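# Lay the towel flat beside the basket, then release

## Task

Get the towel lying flat on the table as a single layer. It must stay at least one finger's width inside the table edge, at least two fingers' width from the basket's rim, and more than a hand's width from each arm's column. The basket must end upright with its entire base resting on the table, no more than three fingers' width from its starting spot, and turned roughly as it was. Release everything and move the arms away at the end. Anything that stays in place only because the robot holds it does not count.

## Robot and tools

Robot: two arms, left_arm and right_arm, each with six revolute joints and a parallel two-finger gripper. The fingers point along the gripper's +z axis and close along its y axis. end_effector_position is the point midway between the finger pads, roughly 1 cm short of the fingertips. Wrist cameras are mounted on the grippers and take up space near the hand.

Frame: one scene frame with its origin on the table top midway between the arms. +z is up, +x points out over the table, and left_arm sits on the +y side. The names left and right label the arms only, not image sides. Base positions: left_arm (+0.032, +0.300, 0) m, right_arm (+0.038, -0.297, 0) m, each turned slightly about z. Printed hand positions can be off, more so at long reach.

Row layout, used by both execute_actions and move: 14 numbers, each in [-1, 1]. The first 7 belong to left_arm and the next 7 to right_arm. Within each arm the order is elbow, wrist yaw, shoulder, wrist pitch, waist, wrist roll, then gripper opening. Result lists by joint use this same order. Joint entries are scaled: 1.0 equals 1.202 rad for the waist, 1.258 for the shoulder, 1.238 for the elbow, 2.073 for the wrist pitch, and 2.022 for wrist yaw and wrist roll. The shoulder's sign is flipped relative to the URDF, in commands and in results. Its stated range of 0.000 to 3.142 therefore reads -3.142 to 0 in your numbers. Other stated ranges: waist -2.618 to 3.054, elbow 0.000 to 3.142, wrist pitch -1.571 to 1.571, wrist yaw -1.571 to 1.571, wrist roll -2.094 to 2.094 rad. The opening is absolute, not an offset: +1 is fully open (about 0.094 m between pads) and -1 is closed.

execute_actions(actions): a list of up to 15 actions, run in order. Each action is a table of up to 15 rows, and each row lasts one 1/30 s step. If a table is short, its last row repeats until 15 steps are used. Joint numbers are offsets from the angles the joints had when that action began, not from the previous row. For the first action, the base is the last reported state. If a joint would be pushed more than 0.036 rad beyond its range end, that action is rejected for both arms. If the first action fails this check or any action is malformed, the whole call does nothing. The line "joint sent to its limit" means a joint was stopped at its real end. An empty list only returns the state and images.

move(target, speed, blocking): target is one 14-number row. Its joint entries are offsets from the Joint positions in the most recent result that showed them. All joints travel together and arrive at the same time, so hands follow curves. The move lasts 0.5 to 10 s and does not avoid obstacles or the other arm. speed is in rad/s for the joint with the longest way to go: 0.01 to 2, default 0.5. Finger openings are applied at the start. Its result adds a "move:" line with the outcome (done, off_target, moving, held, fault), limits=held or limits=none, and the joint of each arm that ended farthest from its target. With blocking=false the result returns after 0.5 s. Until a result shows that move has ended, other moves and execute_actions are refused, so use wait or stop first.

wait(seconds): 0 to 10 s. The arms keep their last command, and the wait returns early if a running move ends. stop(): brakes a running move, but the fingers keep moving. zoom_image(camera, region): region is [x0, y0, x1, y1] in pixels, at most 504 by 504, on cam_head_left, cam_head_right, cam_high, cam_low, cam_left_wrist or cam_right_wrist. read_manual gives licence texts only. finished_scene(scene): ends the current scene, given by its number, and cannot be undone. The goal must already hold and keep holding.

Results: each gripper's pose (position in m, quaternion wxyz). Joint positions and Joint velocities give one block per arm in row order, plus the pad gap in m. Joint targets shows what the joints are being driven toward. grip_measured gives the opening on the command scale, with up to about 1 mm of bias per gripper. Torques carry offsets and noise. Step readings may mark HELD steps. "joint command not followed" means the clearance check changed some joint targets.

Motion limits: each step's target may lead the measured angle by only 0.202 rad (waist), 0.258 (shoulder), 0.238 (elbow), 0.573 (wrist pitch) or 0.522 (wrist yaw and roll). Targets are also scaled back if they would put the hand more than 70 mm from where it is. Large changes therefore take several actions, and you may need to resend what is left. Friction can leave a joint up to about 0.031 rad short, and smaller commands may not move it at all.

Gripping: to hold something, command an opening about 0.03 below grip_measured. A smaller difference gives a lighter hold. Thin cloth gets less grip force. Expect occasional brief tugs on held items.

Avoid: knocking anything off the table, which fails the task. Avoid dropping, slipping, slamming, fast impacts and pressing far past a contact. Faster moves and targets set deeper past contact hit harder. Keep the arms from striking or squeezing each other. Holding loads heats the motors: MOTOR HOT appears from 75 °C, the arm is stopped at 90 °C, and at 100 °C it goes limp and falls. The robot holds its last command while you think. Finish by opening both grippers and lifting clear.

Each tool is called after ">>>" as name([rows], argument=value, ...), one row to a line, values as JSON.

## Session

>>> execute_actions(actions=[])

Scene clock: 0.00 s.
left_arm: end_effector_position=(+0.5116, +0.1726, +0.3154) grip_measured=+1.000 end_effector_quat_wxyz=(+0.573, -0.088, +0.814, +0.026) | right_arm: end_effector_position=(+0.3528, -0.1094, +0.1586) grip_measured=+1.000 end_effector_quat_wxyz=(+0.379, +0.392, +0.836, +0.070)
Joint names: [elbow, wrist yaw, shoulder, wrist pitch, waist, wrist roll]
Joint positions: left_arm=[ 1.498 -0.556 -1.631 -0.282 -0.32  -0.291  0.094] | right_arm=[ 1.177  0.683 -1.539 -0.773  1.031  1.557  0.094]
Joint velocities: left_arm=[-0.007  0.007 -0.002  0.022 -0.007  0.051  0.   ] | right_arm=[-0.007  0.007 -0.012 -0.022 -0.007 -0.022  0.   ]
Joint torques (N m, as the arm reports them, + toward a larger Joint positions number): no reading
Motor temperatures (°C, as the motors report them): left_arm=[31 29 30 30 30 29] | right_arm=[33 31 31 32 31 33]
Joint targets: left_arm=[1.498 -0.556 -1.631 -0.282 -0.320 -0.291] | right_arm=[1.177 0.683 -1.539 -0.773 1.031 1.557]

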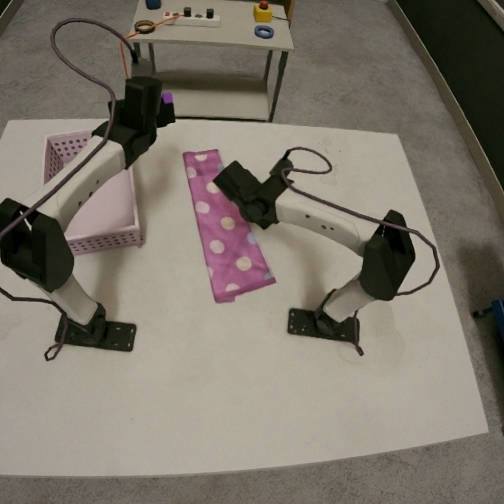

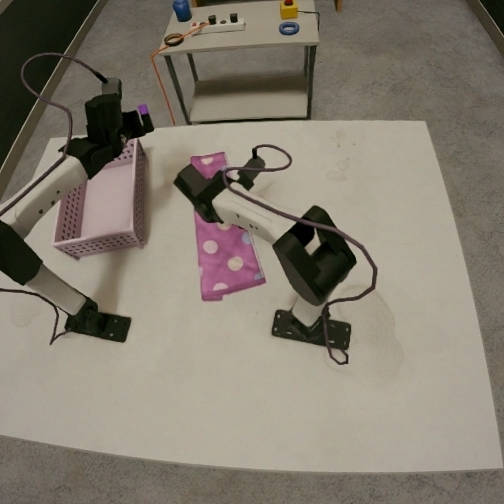

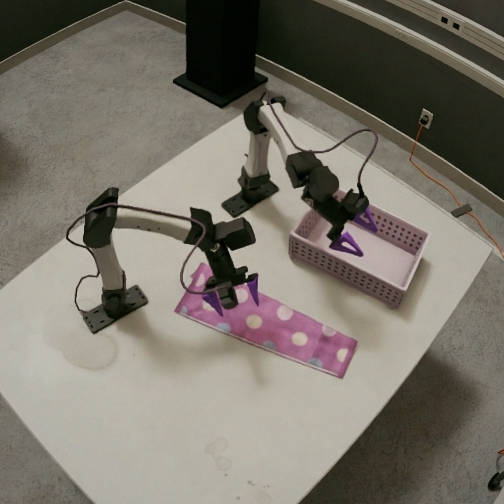

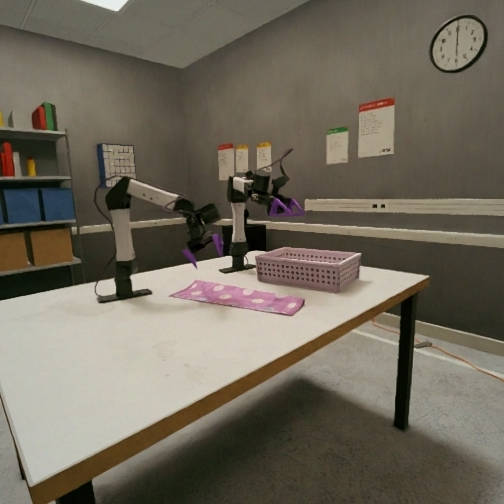

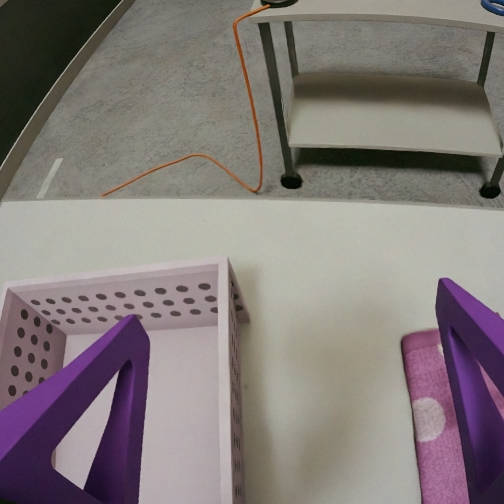

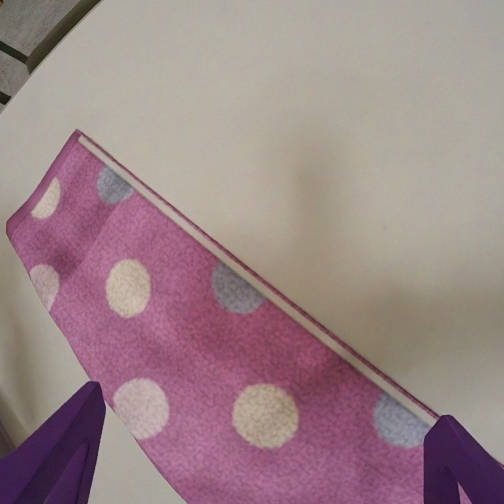

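>>> move(target=[-0.4,0.275,0.5,-0.3,0.3,0.144,1, -0.15,-0.338,0.45,-0.1,-0.9,-0.77,1], speed=1)

>>> zoom_image(camera="cam_head_left", region=[140,130,320,320])

>>> zoom_image(camera="cam_high", region=[160,230,380,400])

>>> zoom_image(camera="cam_low", region=[150,260,320,340])

Scene clock: 17.03 s.
left_arm: end_effector_position=(+0.3126, +0.2750, +0.2115) grip_measured=+1.000 end_effector_quat_wxyz=(+0.339, +0.040, +0.940, -0.013) | right_arm: end_effector_position=(+0.2940, -0.3583, +0.1996) grip_measured=+1.000 end_effector_quat_wxyz=(+0.305, +0.115, +0.945, -0.038)
Joint names: [elbow, wrist yaw, shoulder, wrist pitch, waist, wrist roll]
Joint positions: left_arm=[ 1.027 -0.009 -1.016 -0.89   0.029 -0.006  0.094] | right_arm=[ 1.01   0.007 -0.991 -0.964 -0.039  0.007  0.094]
Joint velocities: left_arm=[-0.002  0.022  0.012 -0.051 -0.002 -0.095  0.   ] | right_arm=[-0.007 -0.051  0.002 -0.007  0.002  0.007  0.   ]
Joint torques (N m, as the arm reports them, + toward a larger Joint positions number): left_arm=[7.17 0.07 3.57 1.97 0.13 0.08] | right_arm=[ 6.22 -0.08  2.35  1.44 -0.78 -0.05]
Motor temperatures (°C, as the motors report them): left_arm=[34 29 34 34 30 29] | right_arm=[35 32 33 33 31 33]
Joint targets: left_arm=[1.003 0.000 -1.003 -0.903 0.040 0.000] | right_arm=[0.992 -0.001 -0.973 -0.980 -0.051 0.000]
move: off_target (left_arm); limits=none; left_arm: farthest joint: the elbow, 0.025 radians from its target (0.495 radians at the start); right_arm: farthest joint: the shoulder, 0.018 radians from its target (0.567 radians at the start)

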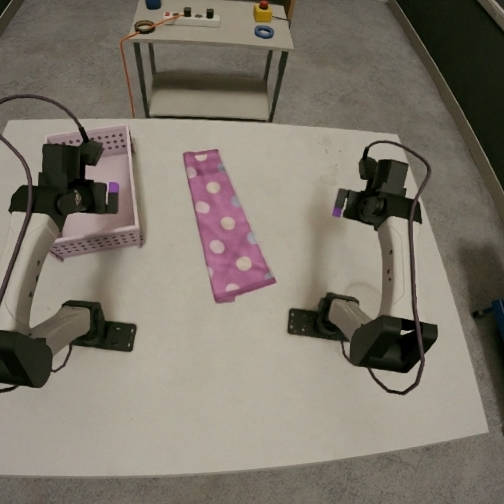

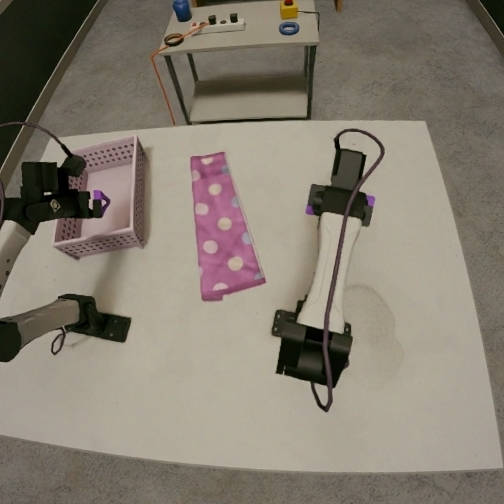

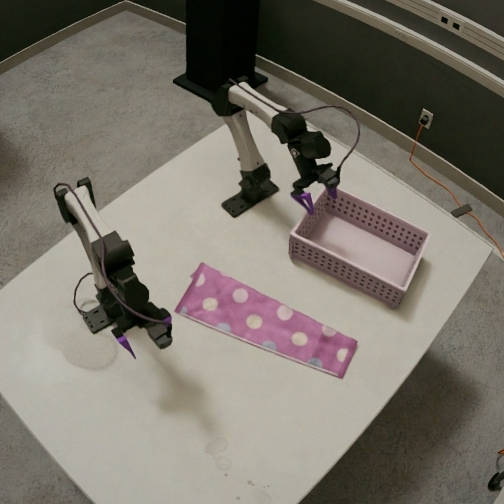

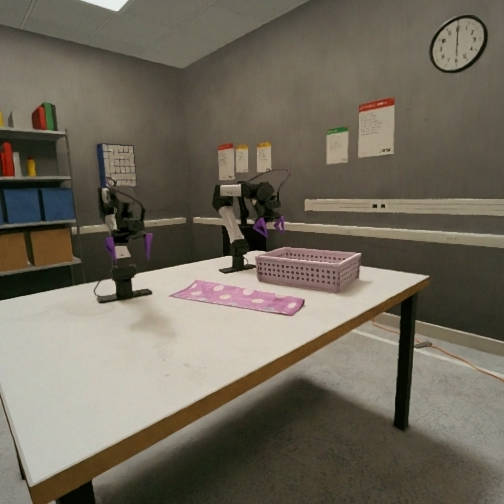

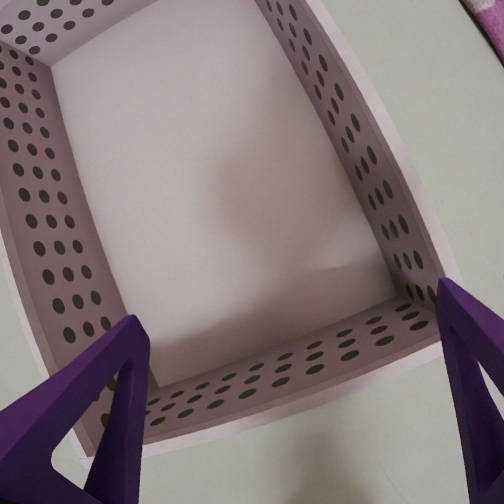

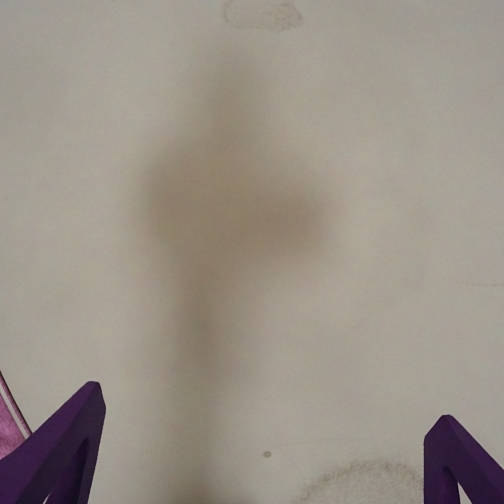

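Region (140, 130, 320, 320) of cam_head_left's 504x504 image, scaled by 2.653, with more detail than that image has; it fills the left 477 columns of this view, and the rest is white.

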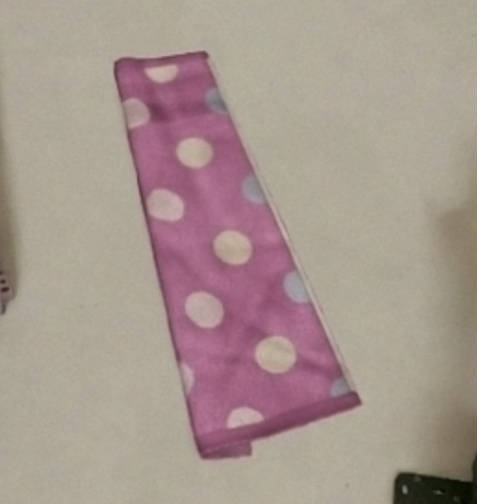

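Region (160, 230, 380, 400) of cam_high's 504x504 image, scaled by 2.291, with more detail than that image has; it fills the top 389 rows of this view, and the rest is white.

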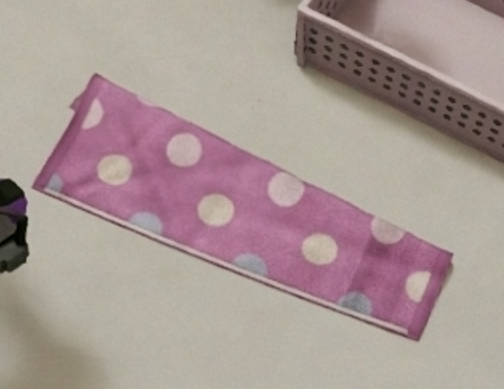

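Region (150, 260, 320, 340) of cam_low's 504x504 image, scaled by 2.965, with more detail than that image has; it fills the top 237 rows of this view, and the rest is white.

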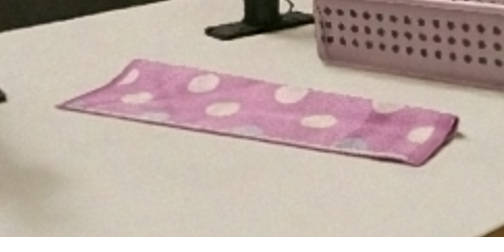

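>>> move(target=[0.693,0,-1.0,0.189,-0.428,0,0, -0.12,0,-0.21,-0.103,0.848,0.234,0], speed=0.8)

Scene clock: 44.40 s.
left_arm: end_effector_position=(+0.5168, -0.0369, +0.0829) grip_measured=+0.002 end_effector_quat_wxyz=(+0.313, +0.280, +0.903, -0.095) | right_arm: end_effector_position=(+0.1794, -0.1600, +0.0872) grip_measured=+0.002 end_effector_quat_wxyz=(+0.023, -0.151, +0.988, +0.011)
Joint names: [elbow, wrist yaw, shoulder, wrist pitch, waist, wrist roll]
Joint positions: left_arm=[ 1.869 -0.009 -2.268 -0.506 -0.487 -0.006  0.047] | right_arm=[ 0.877  0.008 -1.237 -1.16   0.969  0.473  0.047]
Joint velocities: left_arm=[0.007 0.007 0.012 0.037 0.012 0.007 0.   ] | right_arm=[-0.002  0.037 -0.002 -0.022  0.007  0.007 -0.   ]
Joint torques (N m, as the arm reports them, + toward a larger Joint positions number): left_arm=[10.5  -0.01 14.07  2.14 -0.52  0.01] | right_arm=[5.57 0.05 1.22 0.27 0.77 0.05]
Motor temperatures (°C, as the motors report them): left_arm=[36 29 34 35 31 29] | right_arm=[37 31 32 35 31 33]
Joint targets: left_arm=[1.886 -0.009 -2.273 -0.499 -0.486 -0.006] | right_arm=[0.861 0.007 -1.255 -1.178 0.980 0.480]
move: done; limits=none; left_arm: farthest joint: the elbow, 0.016 radians from its target (0.857 radians at the start); right_arm: farthest joint: the shoulder, 0.018 radians from its target (0.264 radians at the start)

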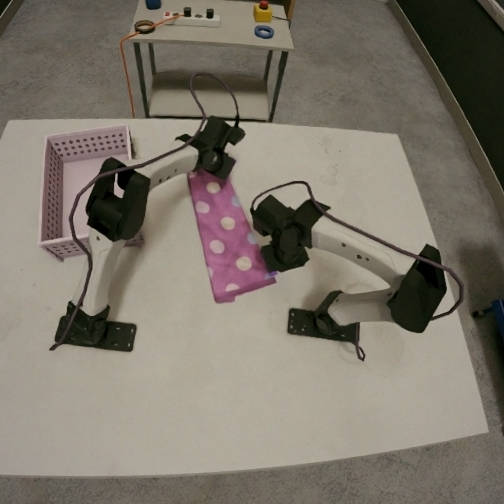

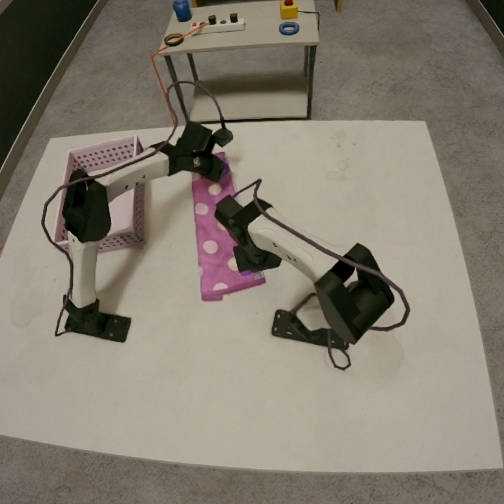

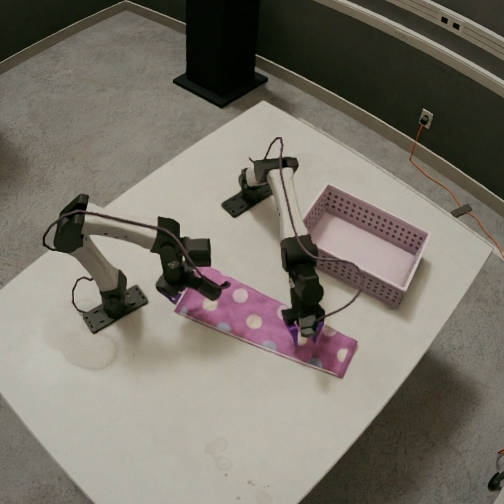

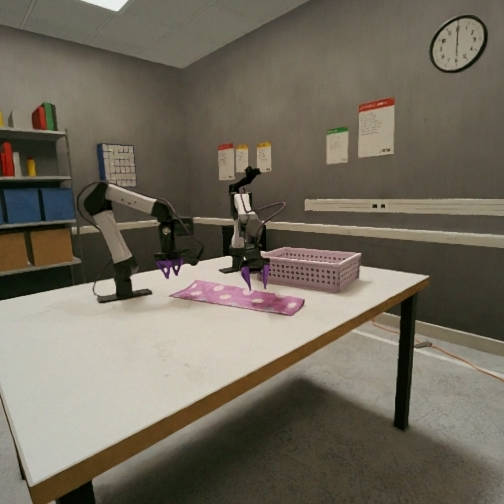

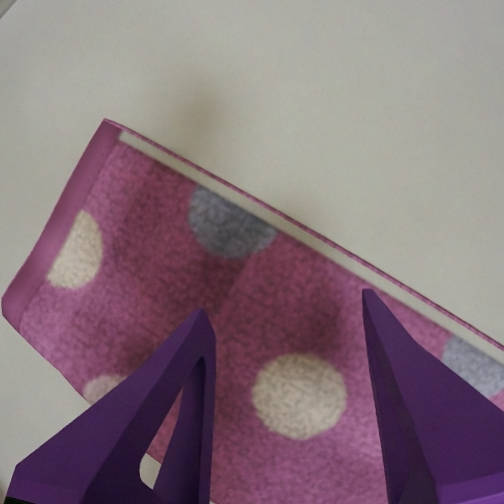

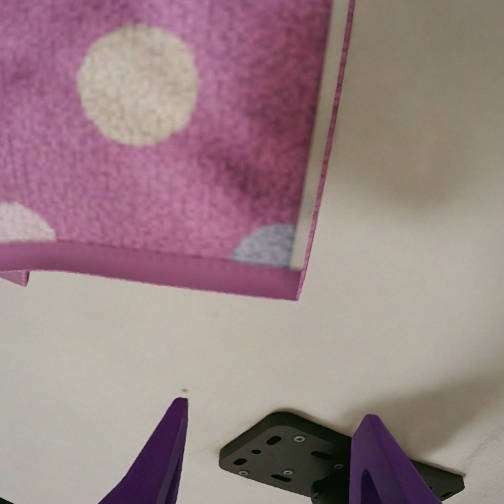

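>>> move(target=[0.23,0,-0.244,0.069,0.03,0,0, -0.09,0,-0.155,0.111,-0.065,0.03,0])

Scene clock: 51.77 s.
left_arm: end_effector_position=(+0.5840, -0.0608, +0.0342) grip_measured=+0.002 end_effector_quat_wxyz=(+0.361, +0.261, +0.889, -0.105) | right_arm: end_effector_position=(+0.1977, -0.1615, +0.0313) grip_measured=+0.002 end_effector_quat_wxyz=(-0.003, -0.091, +0.996, -0.007)
Joint names: [elbow, wrist yaw, shoulder, wrist pitch, waist, wrist roll]
Joint positions: left_arm=[ 2.13  -0.009 -2.561 -0.37  -0.459 -0.006  0.047] | right_arm=[ 0.781  0.008 -1.417 -0.949  0.902  0.528  0.047]
Joint velocities: left_arm=[ 0.007 -0.007  0.022  0.051 -0.012 -0.022  0.   ] | right_arm=[-0.007 -0.051 -0.012 -0.007 -0.002 -0.022 -0.   ]
Joint torques (N m, as the arm reports them, + toward a larger Joint positions number): left_arm=[11.17 -0.02 15.4   2.28 -0.15  0.01] | right_arm=[ 5.11  0.06  2.39  0.49 -0.77  0.06]
Motor temperatures (°C, as the motors report them): left_arm=[37 29 38 36 31 29] | right_arm=[37 31 32 34 31 33]
Joint targets: left_arm=[2.154 -0.009 -2.575 -0.363 -0.451 -0.006] | right_arm=[0.766 0.008 -1.432 -0.930 0.891 0.534]
move: off_target (left_arm); limits=none; left_arm: farthest joint: the elbow, 0.023 radians from its target (0.284 radians at the start); right_arm: farthest joint: the wrist pitch, 0.019 radians from its target (0.231 radians at the start)

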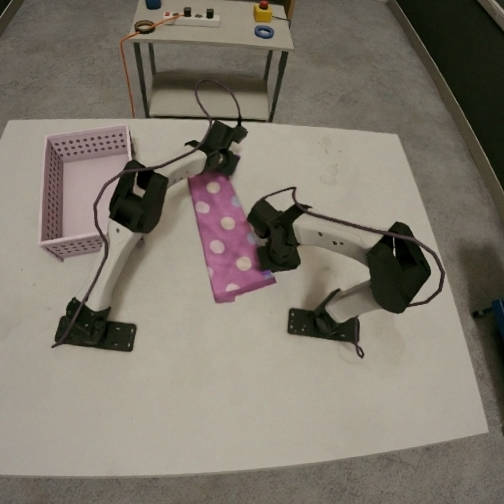

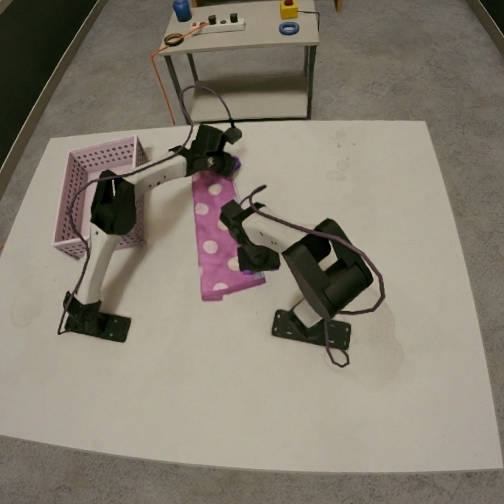

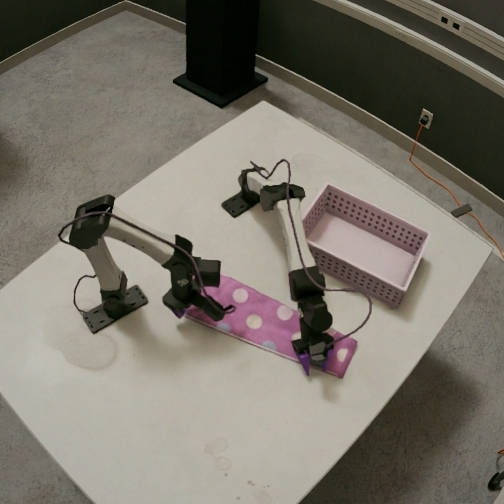

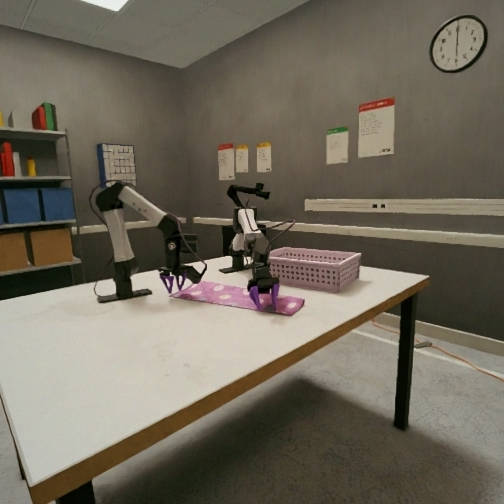

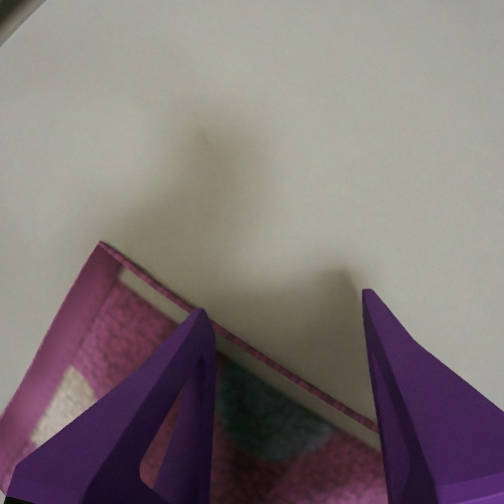

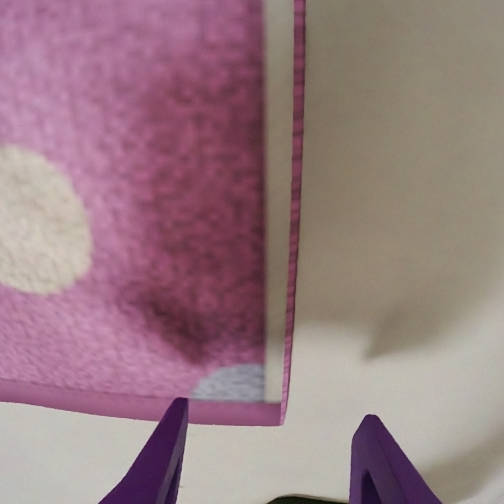

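>>> move(target=[0.015,0,-0.025,-0.052,0.035,0,0, -0.055,0,-0.062,0.062,0,0,0], speed=0.2)

Scene clock: 59.17 s.
left_arm: end_effector_position=(+0.5850, -0.0395, +0.0263) grip_measured=+0.001 end_effector_quat_wxyz=(+0.335, +0.252, +0.903, -0.092) | right_arm: end_effector_position=(+0.2002, -0.1593, +0.0146) grip_measured=+0.002 end_effector_quat_wxyz=(-0.003, -0.091, +0.996, -0.007)
Joint names: [elbow, wrist yaw, shoulder, wrist pitch, waist, wrist roll]
Joint positions: left_arm=[ 2.139 -0.009 -2.561 -0.439 -0.43  -0.006  0.047] | right_arm=[ 0.745  0.008 -1.461 -0.867  0.902  0.528  0.047]
Joint velocities: left_arm=[-0.012 -0.037  0.007 -0.007  0.002  0.007  0.   ] | right_arm=[-0.012 -0.11  -0.022  0.037  0.002 -0.037  0.   ]
Joint torques (N m, as the arm reports them, + toward a larger Joint positions number): left_arm=[10.02 -0.02 13.97  1.71  0.32  0.01] | right_arm=[3.65 0.06 1.37 0.87 0.01 0.  ]
Motor temperatures (°C, as the motors report them): left_arm=[38 29 43 36 31 29] | right_arm=[37 31 32 34 31 33]
Joint targets: left_arm=[2.149 -0.009 -2.592 -0.478 -0.416 -0.006] | right_arm=[0.713 0.008 -1.495 -0.820 0.902 0.527]
move: off_target (left_arm, right_arm); limits=none; left_arm: farthest joint: the wrist pitch, 0.039 radians from its target (0.108 radians at the start); right_arm: farthest joint: the wrist pitch, 0.047 radians from its target (0.128 radians at the start)

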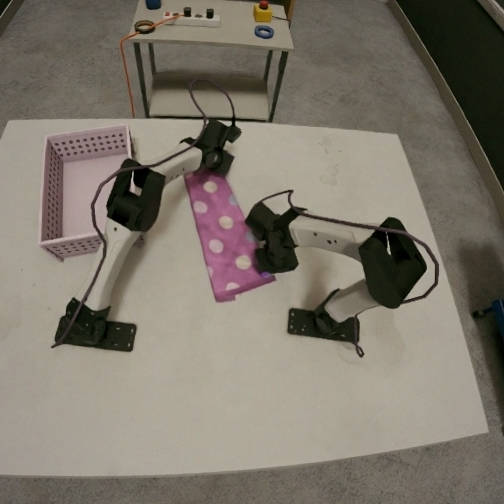

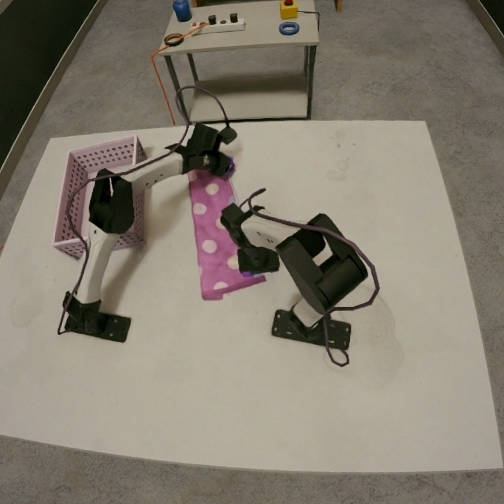

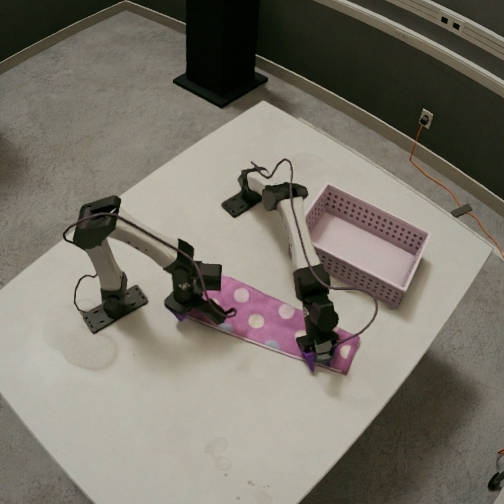

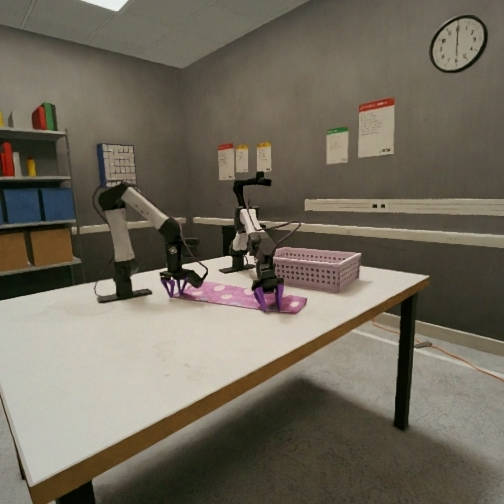

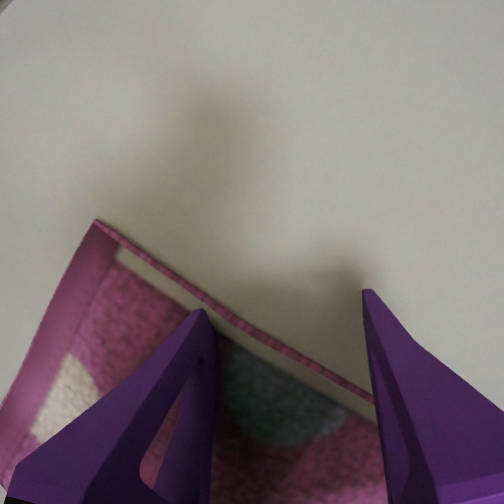

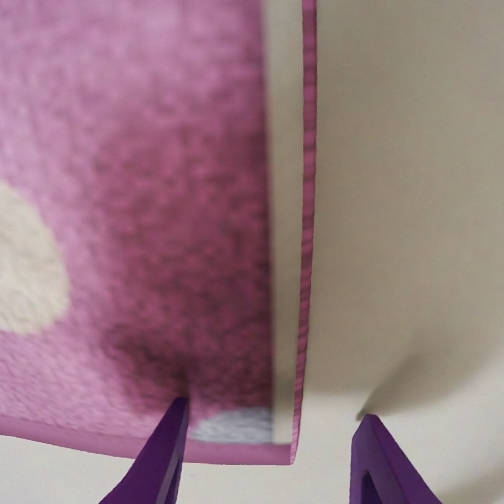

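>>> execute_actions([
  [[0,0,-0.025,-0.02,0,0,-0.3,-0.026,0,-0.027,0.02,0,0,-0.3],[0,0,-0.025,-0.02,0,0,-0.3,-0.026,0,-0.027,0.02,0,0,-0.3],[0,0,-0.025,-0.02,0,0,-0.3,-0.026,0,-0.027,0.02,0,0,-0.3],[0,0,-0.025,-0.02,0,0,-0.3,-0.026,0,-0.027,0.02,0,0,-0.3],[0,0,-0.025,-0.02,0,0,-0.3,-0.026,0,-0.027,0.02,0,0,-0.3],[0,0,-0.025,-0.02,0,0,-0.6,-0.026,0,-0.027,0.02,0,0,-0.6]],
  [[0,0,-0.025,-0.02,0,0,-1,-0.026,0,-0.027,0.0,0,0,-1]],
  [[0,0,0.06,0,0,0,-1,0.06,0,0.06,-0.05,0,0,-1]],
])

Scene clock: 68.73 s.
left_arm: end_effector_position=(+0.5904, -0.0422, +0.0844) grip_measured=-0.998 end_effector_quat_wxyz=(+0.378, +0.246, +0.887, -0.102) | right_arm: end_effector_position=(+0.2067, -0.1513, +0.0412) grip_measured=-0.987 end_effector_quat_wxyz=(+0.017, -0.091, +0.996, +0.014)
Joint names: [elbow, wrist yaw, shoulder, wrist pitch, waist, wrist roll]
Joint positions: left_arm=[ 2.139 -0.013 -2.47  -0.435 -0.43  -0.006  0.   ] | right_arm=[ 0.807 -0.003 -1.398 -0.935  0.902  0.528  0.001]
Joint velocities: left_arm=[-0.002 -0.022  0.022  0.051  0.002  0.007  0.   ] | right_arm=[-0.002  0.022  0.017 -0.066 -0.017 -0.037  0.   ]
Joint torques (N m, as the arm reports them, + toward a larger Joint positions number): left_arm=[ 9.46 -0.01 14.78  2.2  -0.7   0.01] | right_arm=[7.45 0.05 4.25 0.27 0.01 0.  ]
Motor temperatures (°C, as the motors report them): left_arm=[39 29 47 36 31 29] | right_arm=[36 31 32 34 31 33]
Joint targets: left_arm=[2.139 -0.013 -2.485 -0.442 -0.430 -0.006] | right_arm=[0.820 -0.003 -1.386 -0.956 0.902 0.528]
Step readings (joint positions; steps 1 to 15: 1st action; 16 to 30: 2nd action; 31 to 45: 3rd action):
0: left_arm=[2.139 -0.009 -2.561 -0.439 -0.430 -0.006] | right_arm=[0.745 0.008 -1.461 -0.867 0.902 0.528]
1: left_arm=[2.139 -0.009 -2.561 -0.440 -0.430 -0.006] | right_arm=[0.745 0.005 -1.461 -0.866 0.902 0.528]
2: left_arm=[2.139 -0.009 -2.561 -0.440 -0.430 -0.006] | right_arm=[0.745 0.002 -1.461 -0.861 0.902 0.528]
4: left_arm=[2.139 -0.011 -2.561 -0.441 -0.430 -0.006] | right_arm=[0.745 -0.002 -1.461 -0.858 0.902 0.528]
8: left_arm=[2.139 -0.012 -2.561 -0.441 -0.430 -0.006] | right_arm=[0.745 -0.003 -1.461 -0.853 0.902 0.528]
15: left_arm=[2.139 -0.012 -2.561 -0.441 -0.430 -0.006] | right_arm=[0.745 -0.003 -1.461 -0.853 0.902 0.528]
16: left_arm=[2.139 -0.012 -2.561 -0.441 -0.430 -0.006] | right_arm=[0.745 -0.003 -1.461 -0.853 0.902 0.528]
17: left_arm=[2.139 -0.013 -2.561 -0.441 -0.430 -0.006] | right_arm=[0.745 -0.003 -1.461 -0.853 0.902 0.528]
19: left_arm=[2.139 -0.013 -2.561 -0.441 -0.430 -0.006] | right_arm=[0.745 -0.003 -1.461 -0.853 0.902 0.528]
23: left_arm=[2.139 -0.013 -2.561 -0.441 -0.430 -0.006] | right_arm=[0.745 -0.003 -1.461 -0.853 0.902 0.528]
30: left_arm=[2.139 -0.013 -2.561 -0.441 -0.430 -0.006] | right_arm=[0.745 -0.003 -1.461 -0.853 0.902 0.528]
31: left_arm=[2.139 -0.013 -2.554 -0.441 -0.430 -0.006] | right_arm=[0.753 -0.003 -1.456 -0.865 0.902 0.528]
32: left_arm=[2.139 -0.013 -2.546 -0.450 -0.430 -0.006] | right_arm=[0.764 -0.003 -1.444 -0.885 0.902 0.528]
34: left_arm=[2.139 -0.013 -2.521 -0.452 -0.430 -0.006] | right_arm=[0.789 -0.003 -1.416 -0.906 0.902 0.528]
38: left_arm=[2.139 -0.013 -2.477 -0.439 -0.430 -0.006] | right_arm=[0.807 -0.003 -1.398 -0.918 0.902 0.528]
45: Joint positions above

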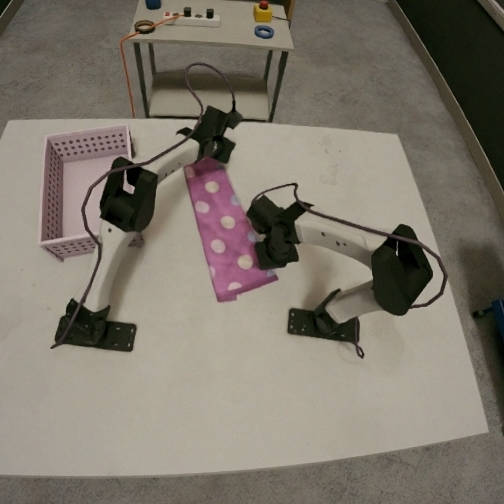

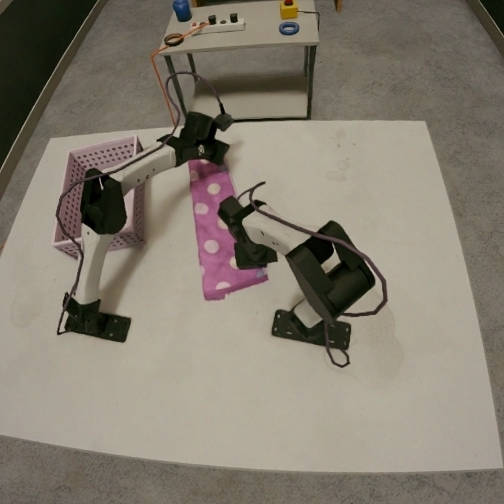

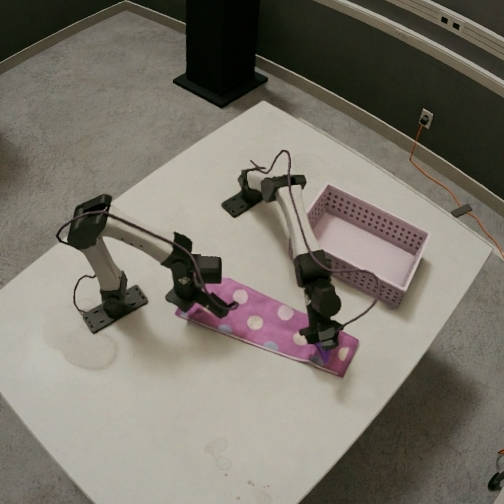

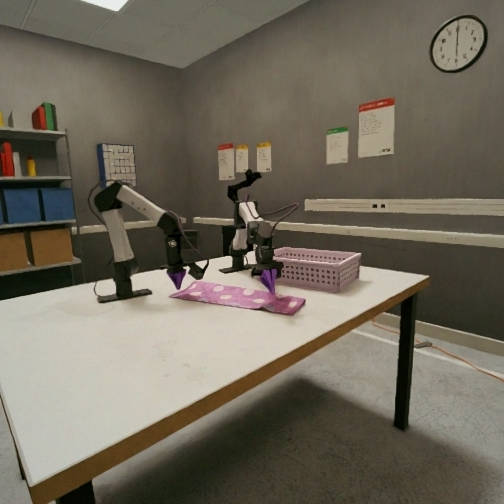

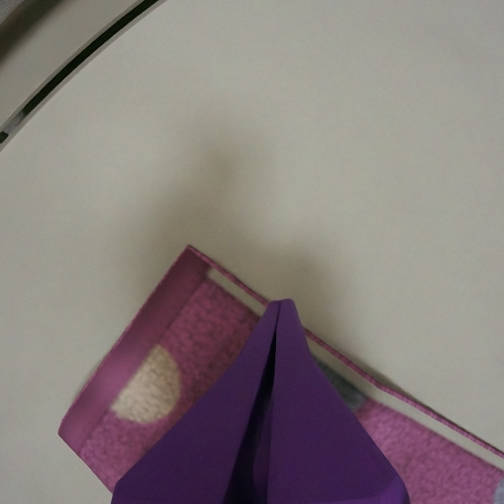

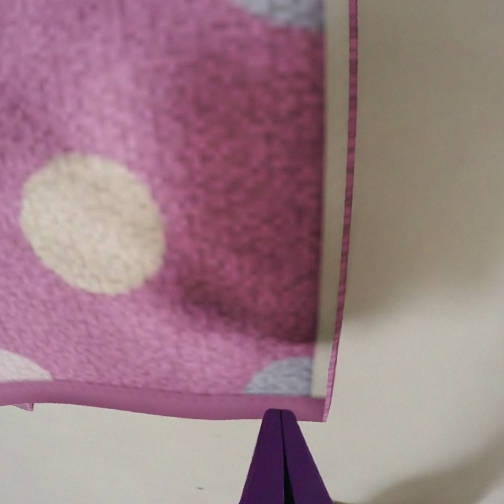

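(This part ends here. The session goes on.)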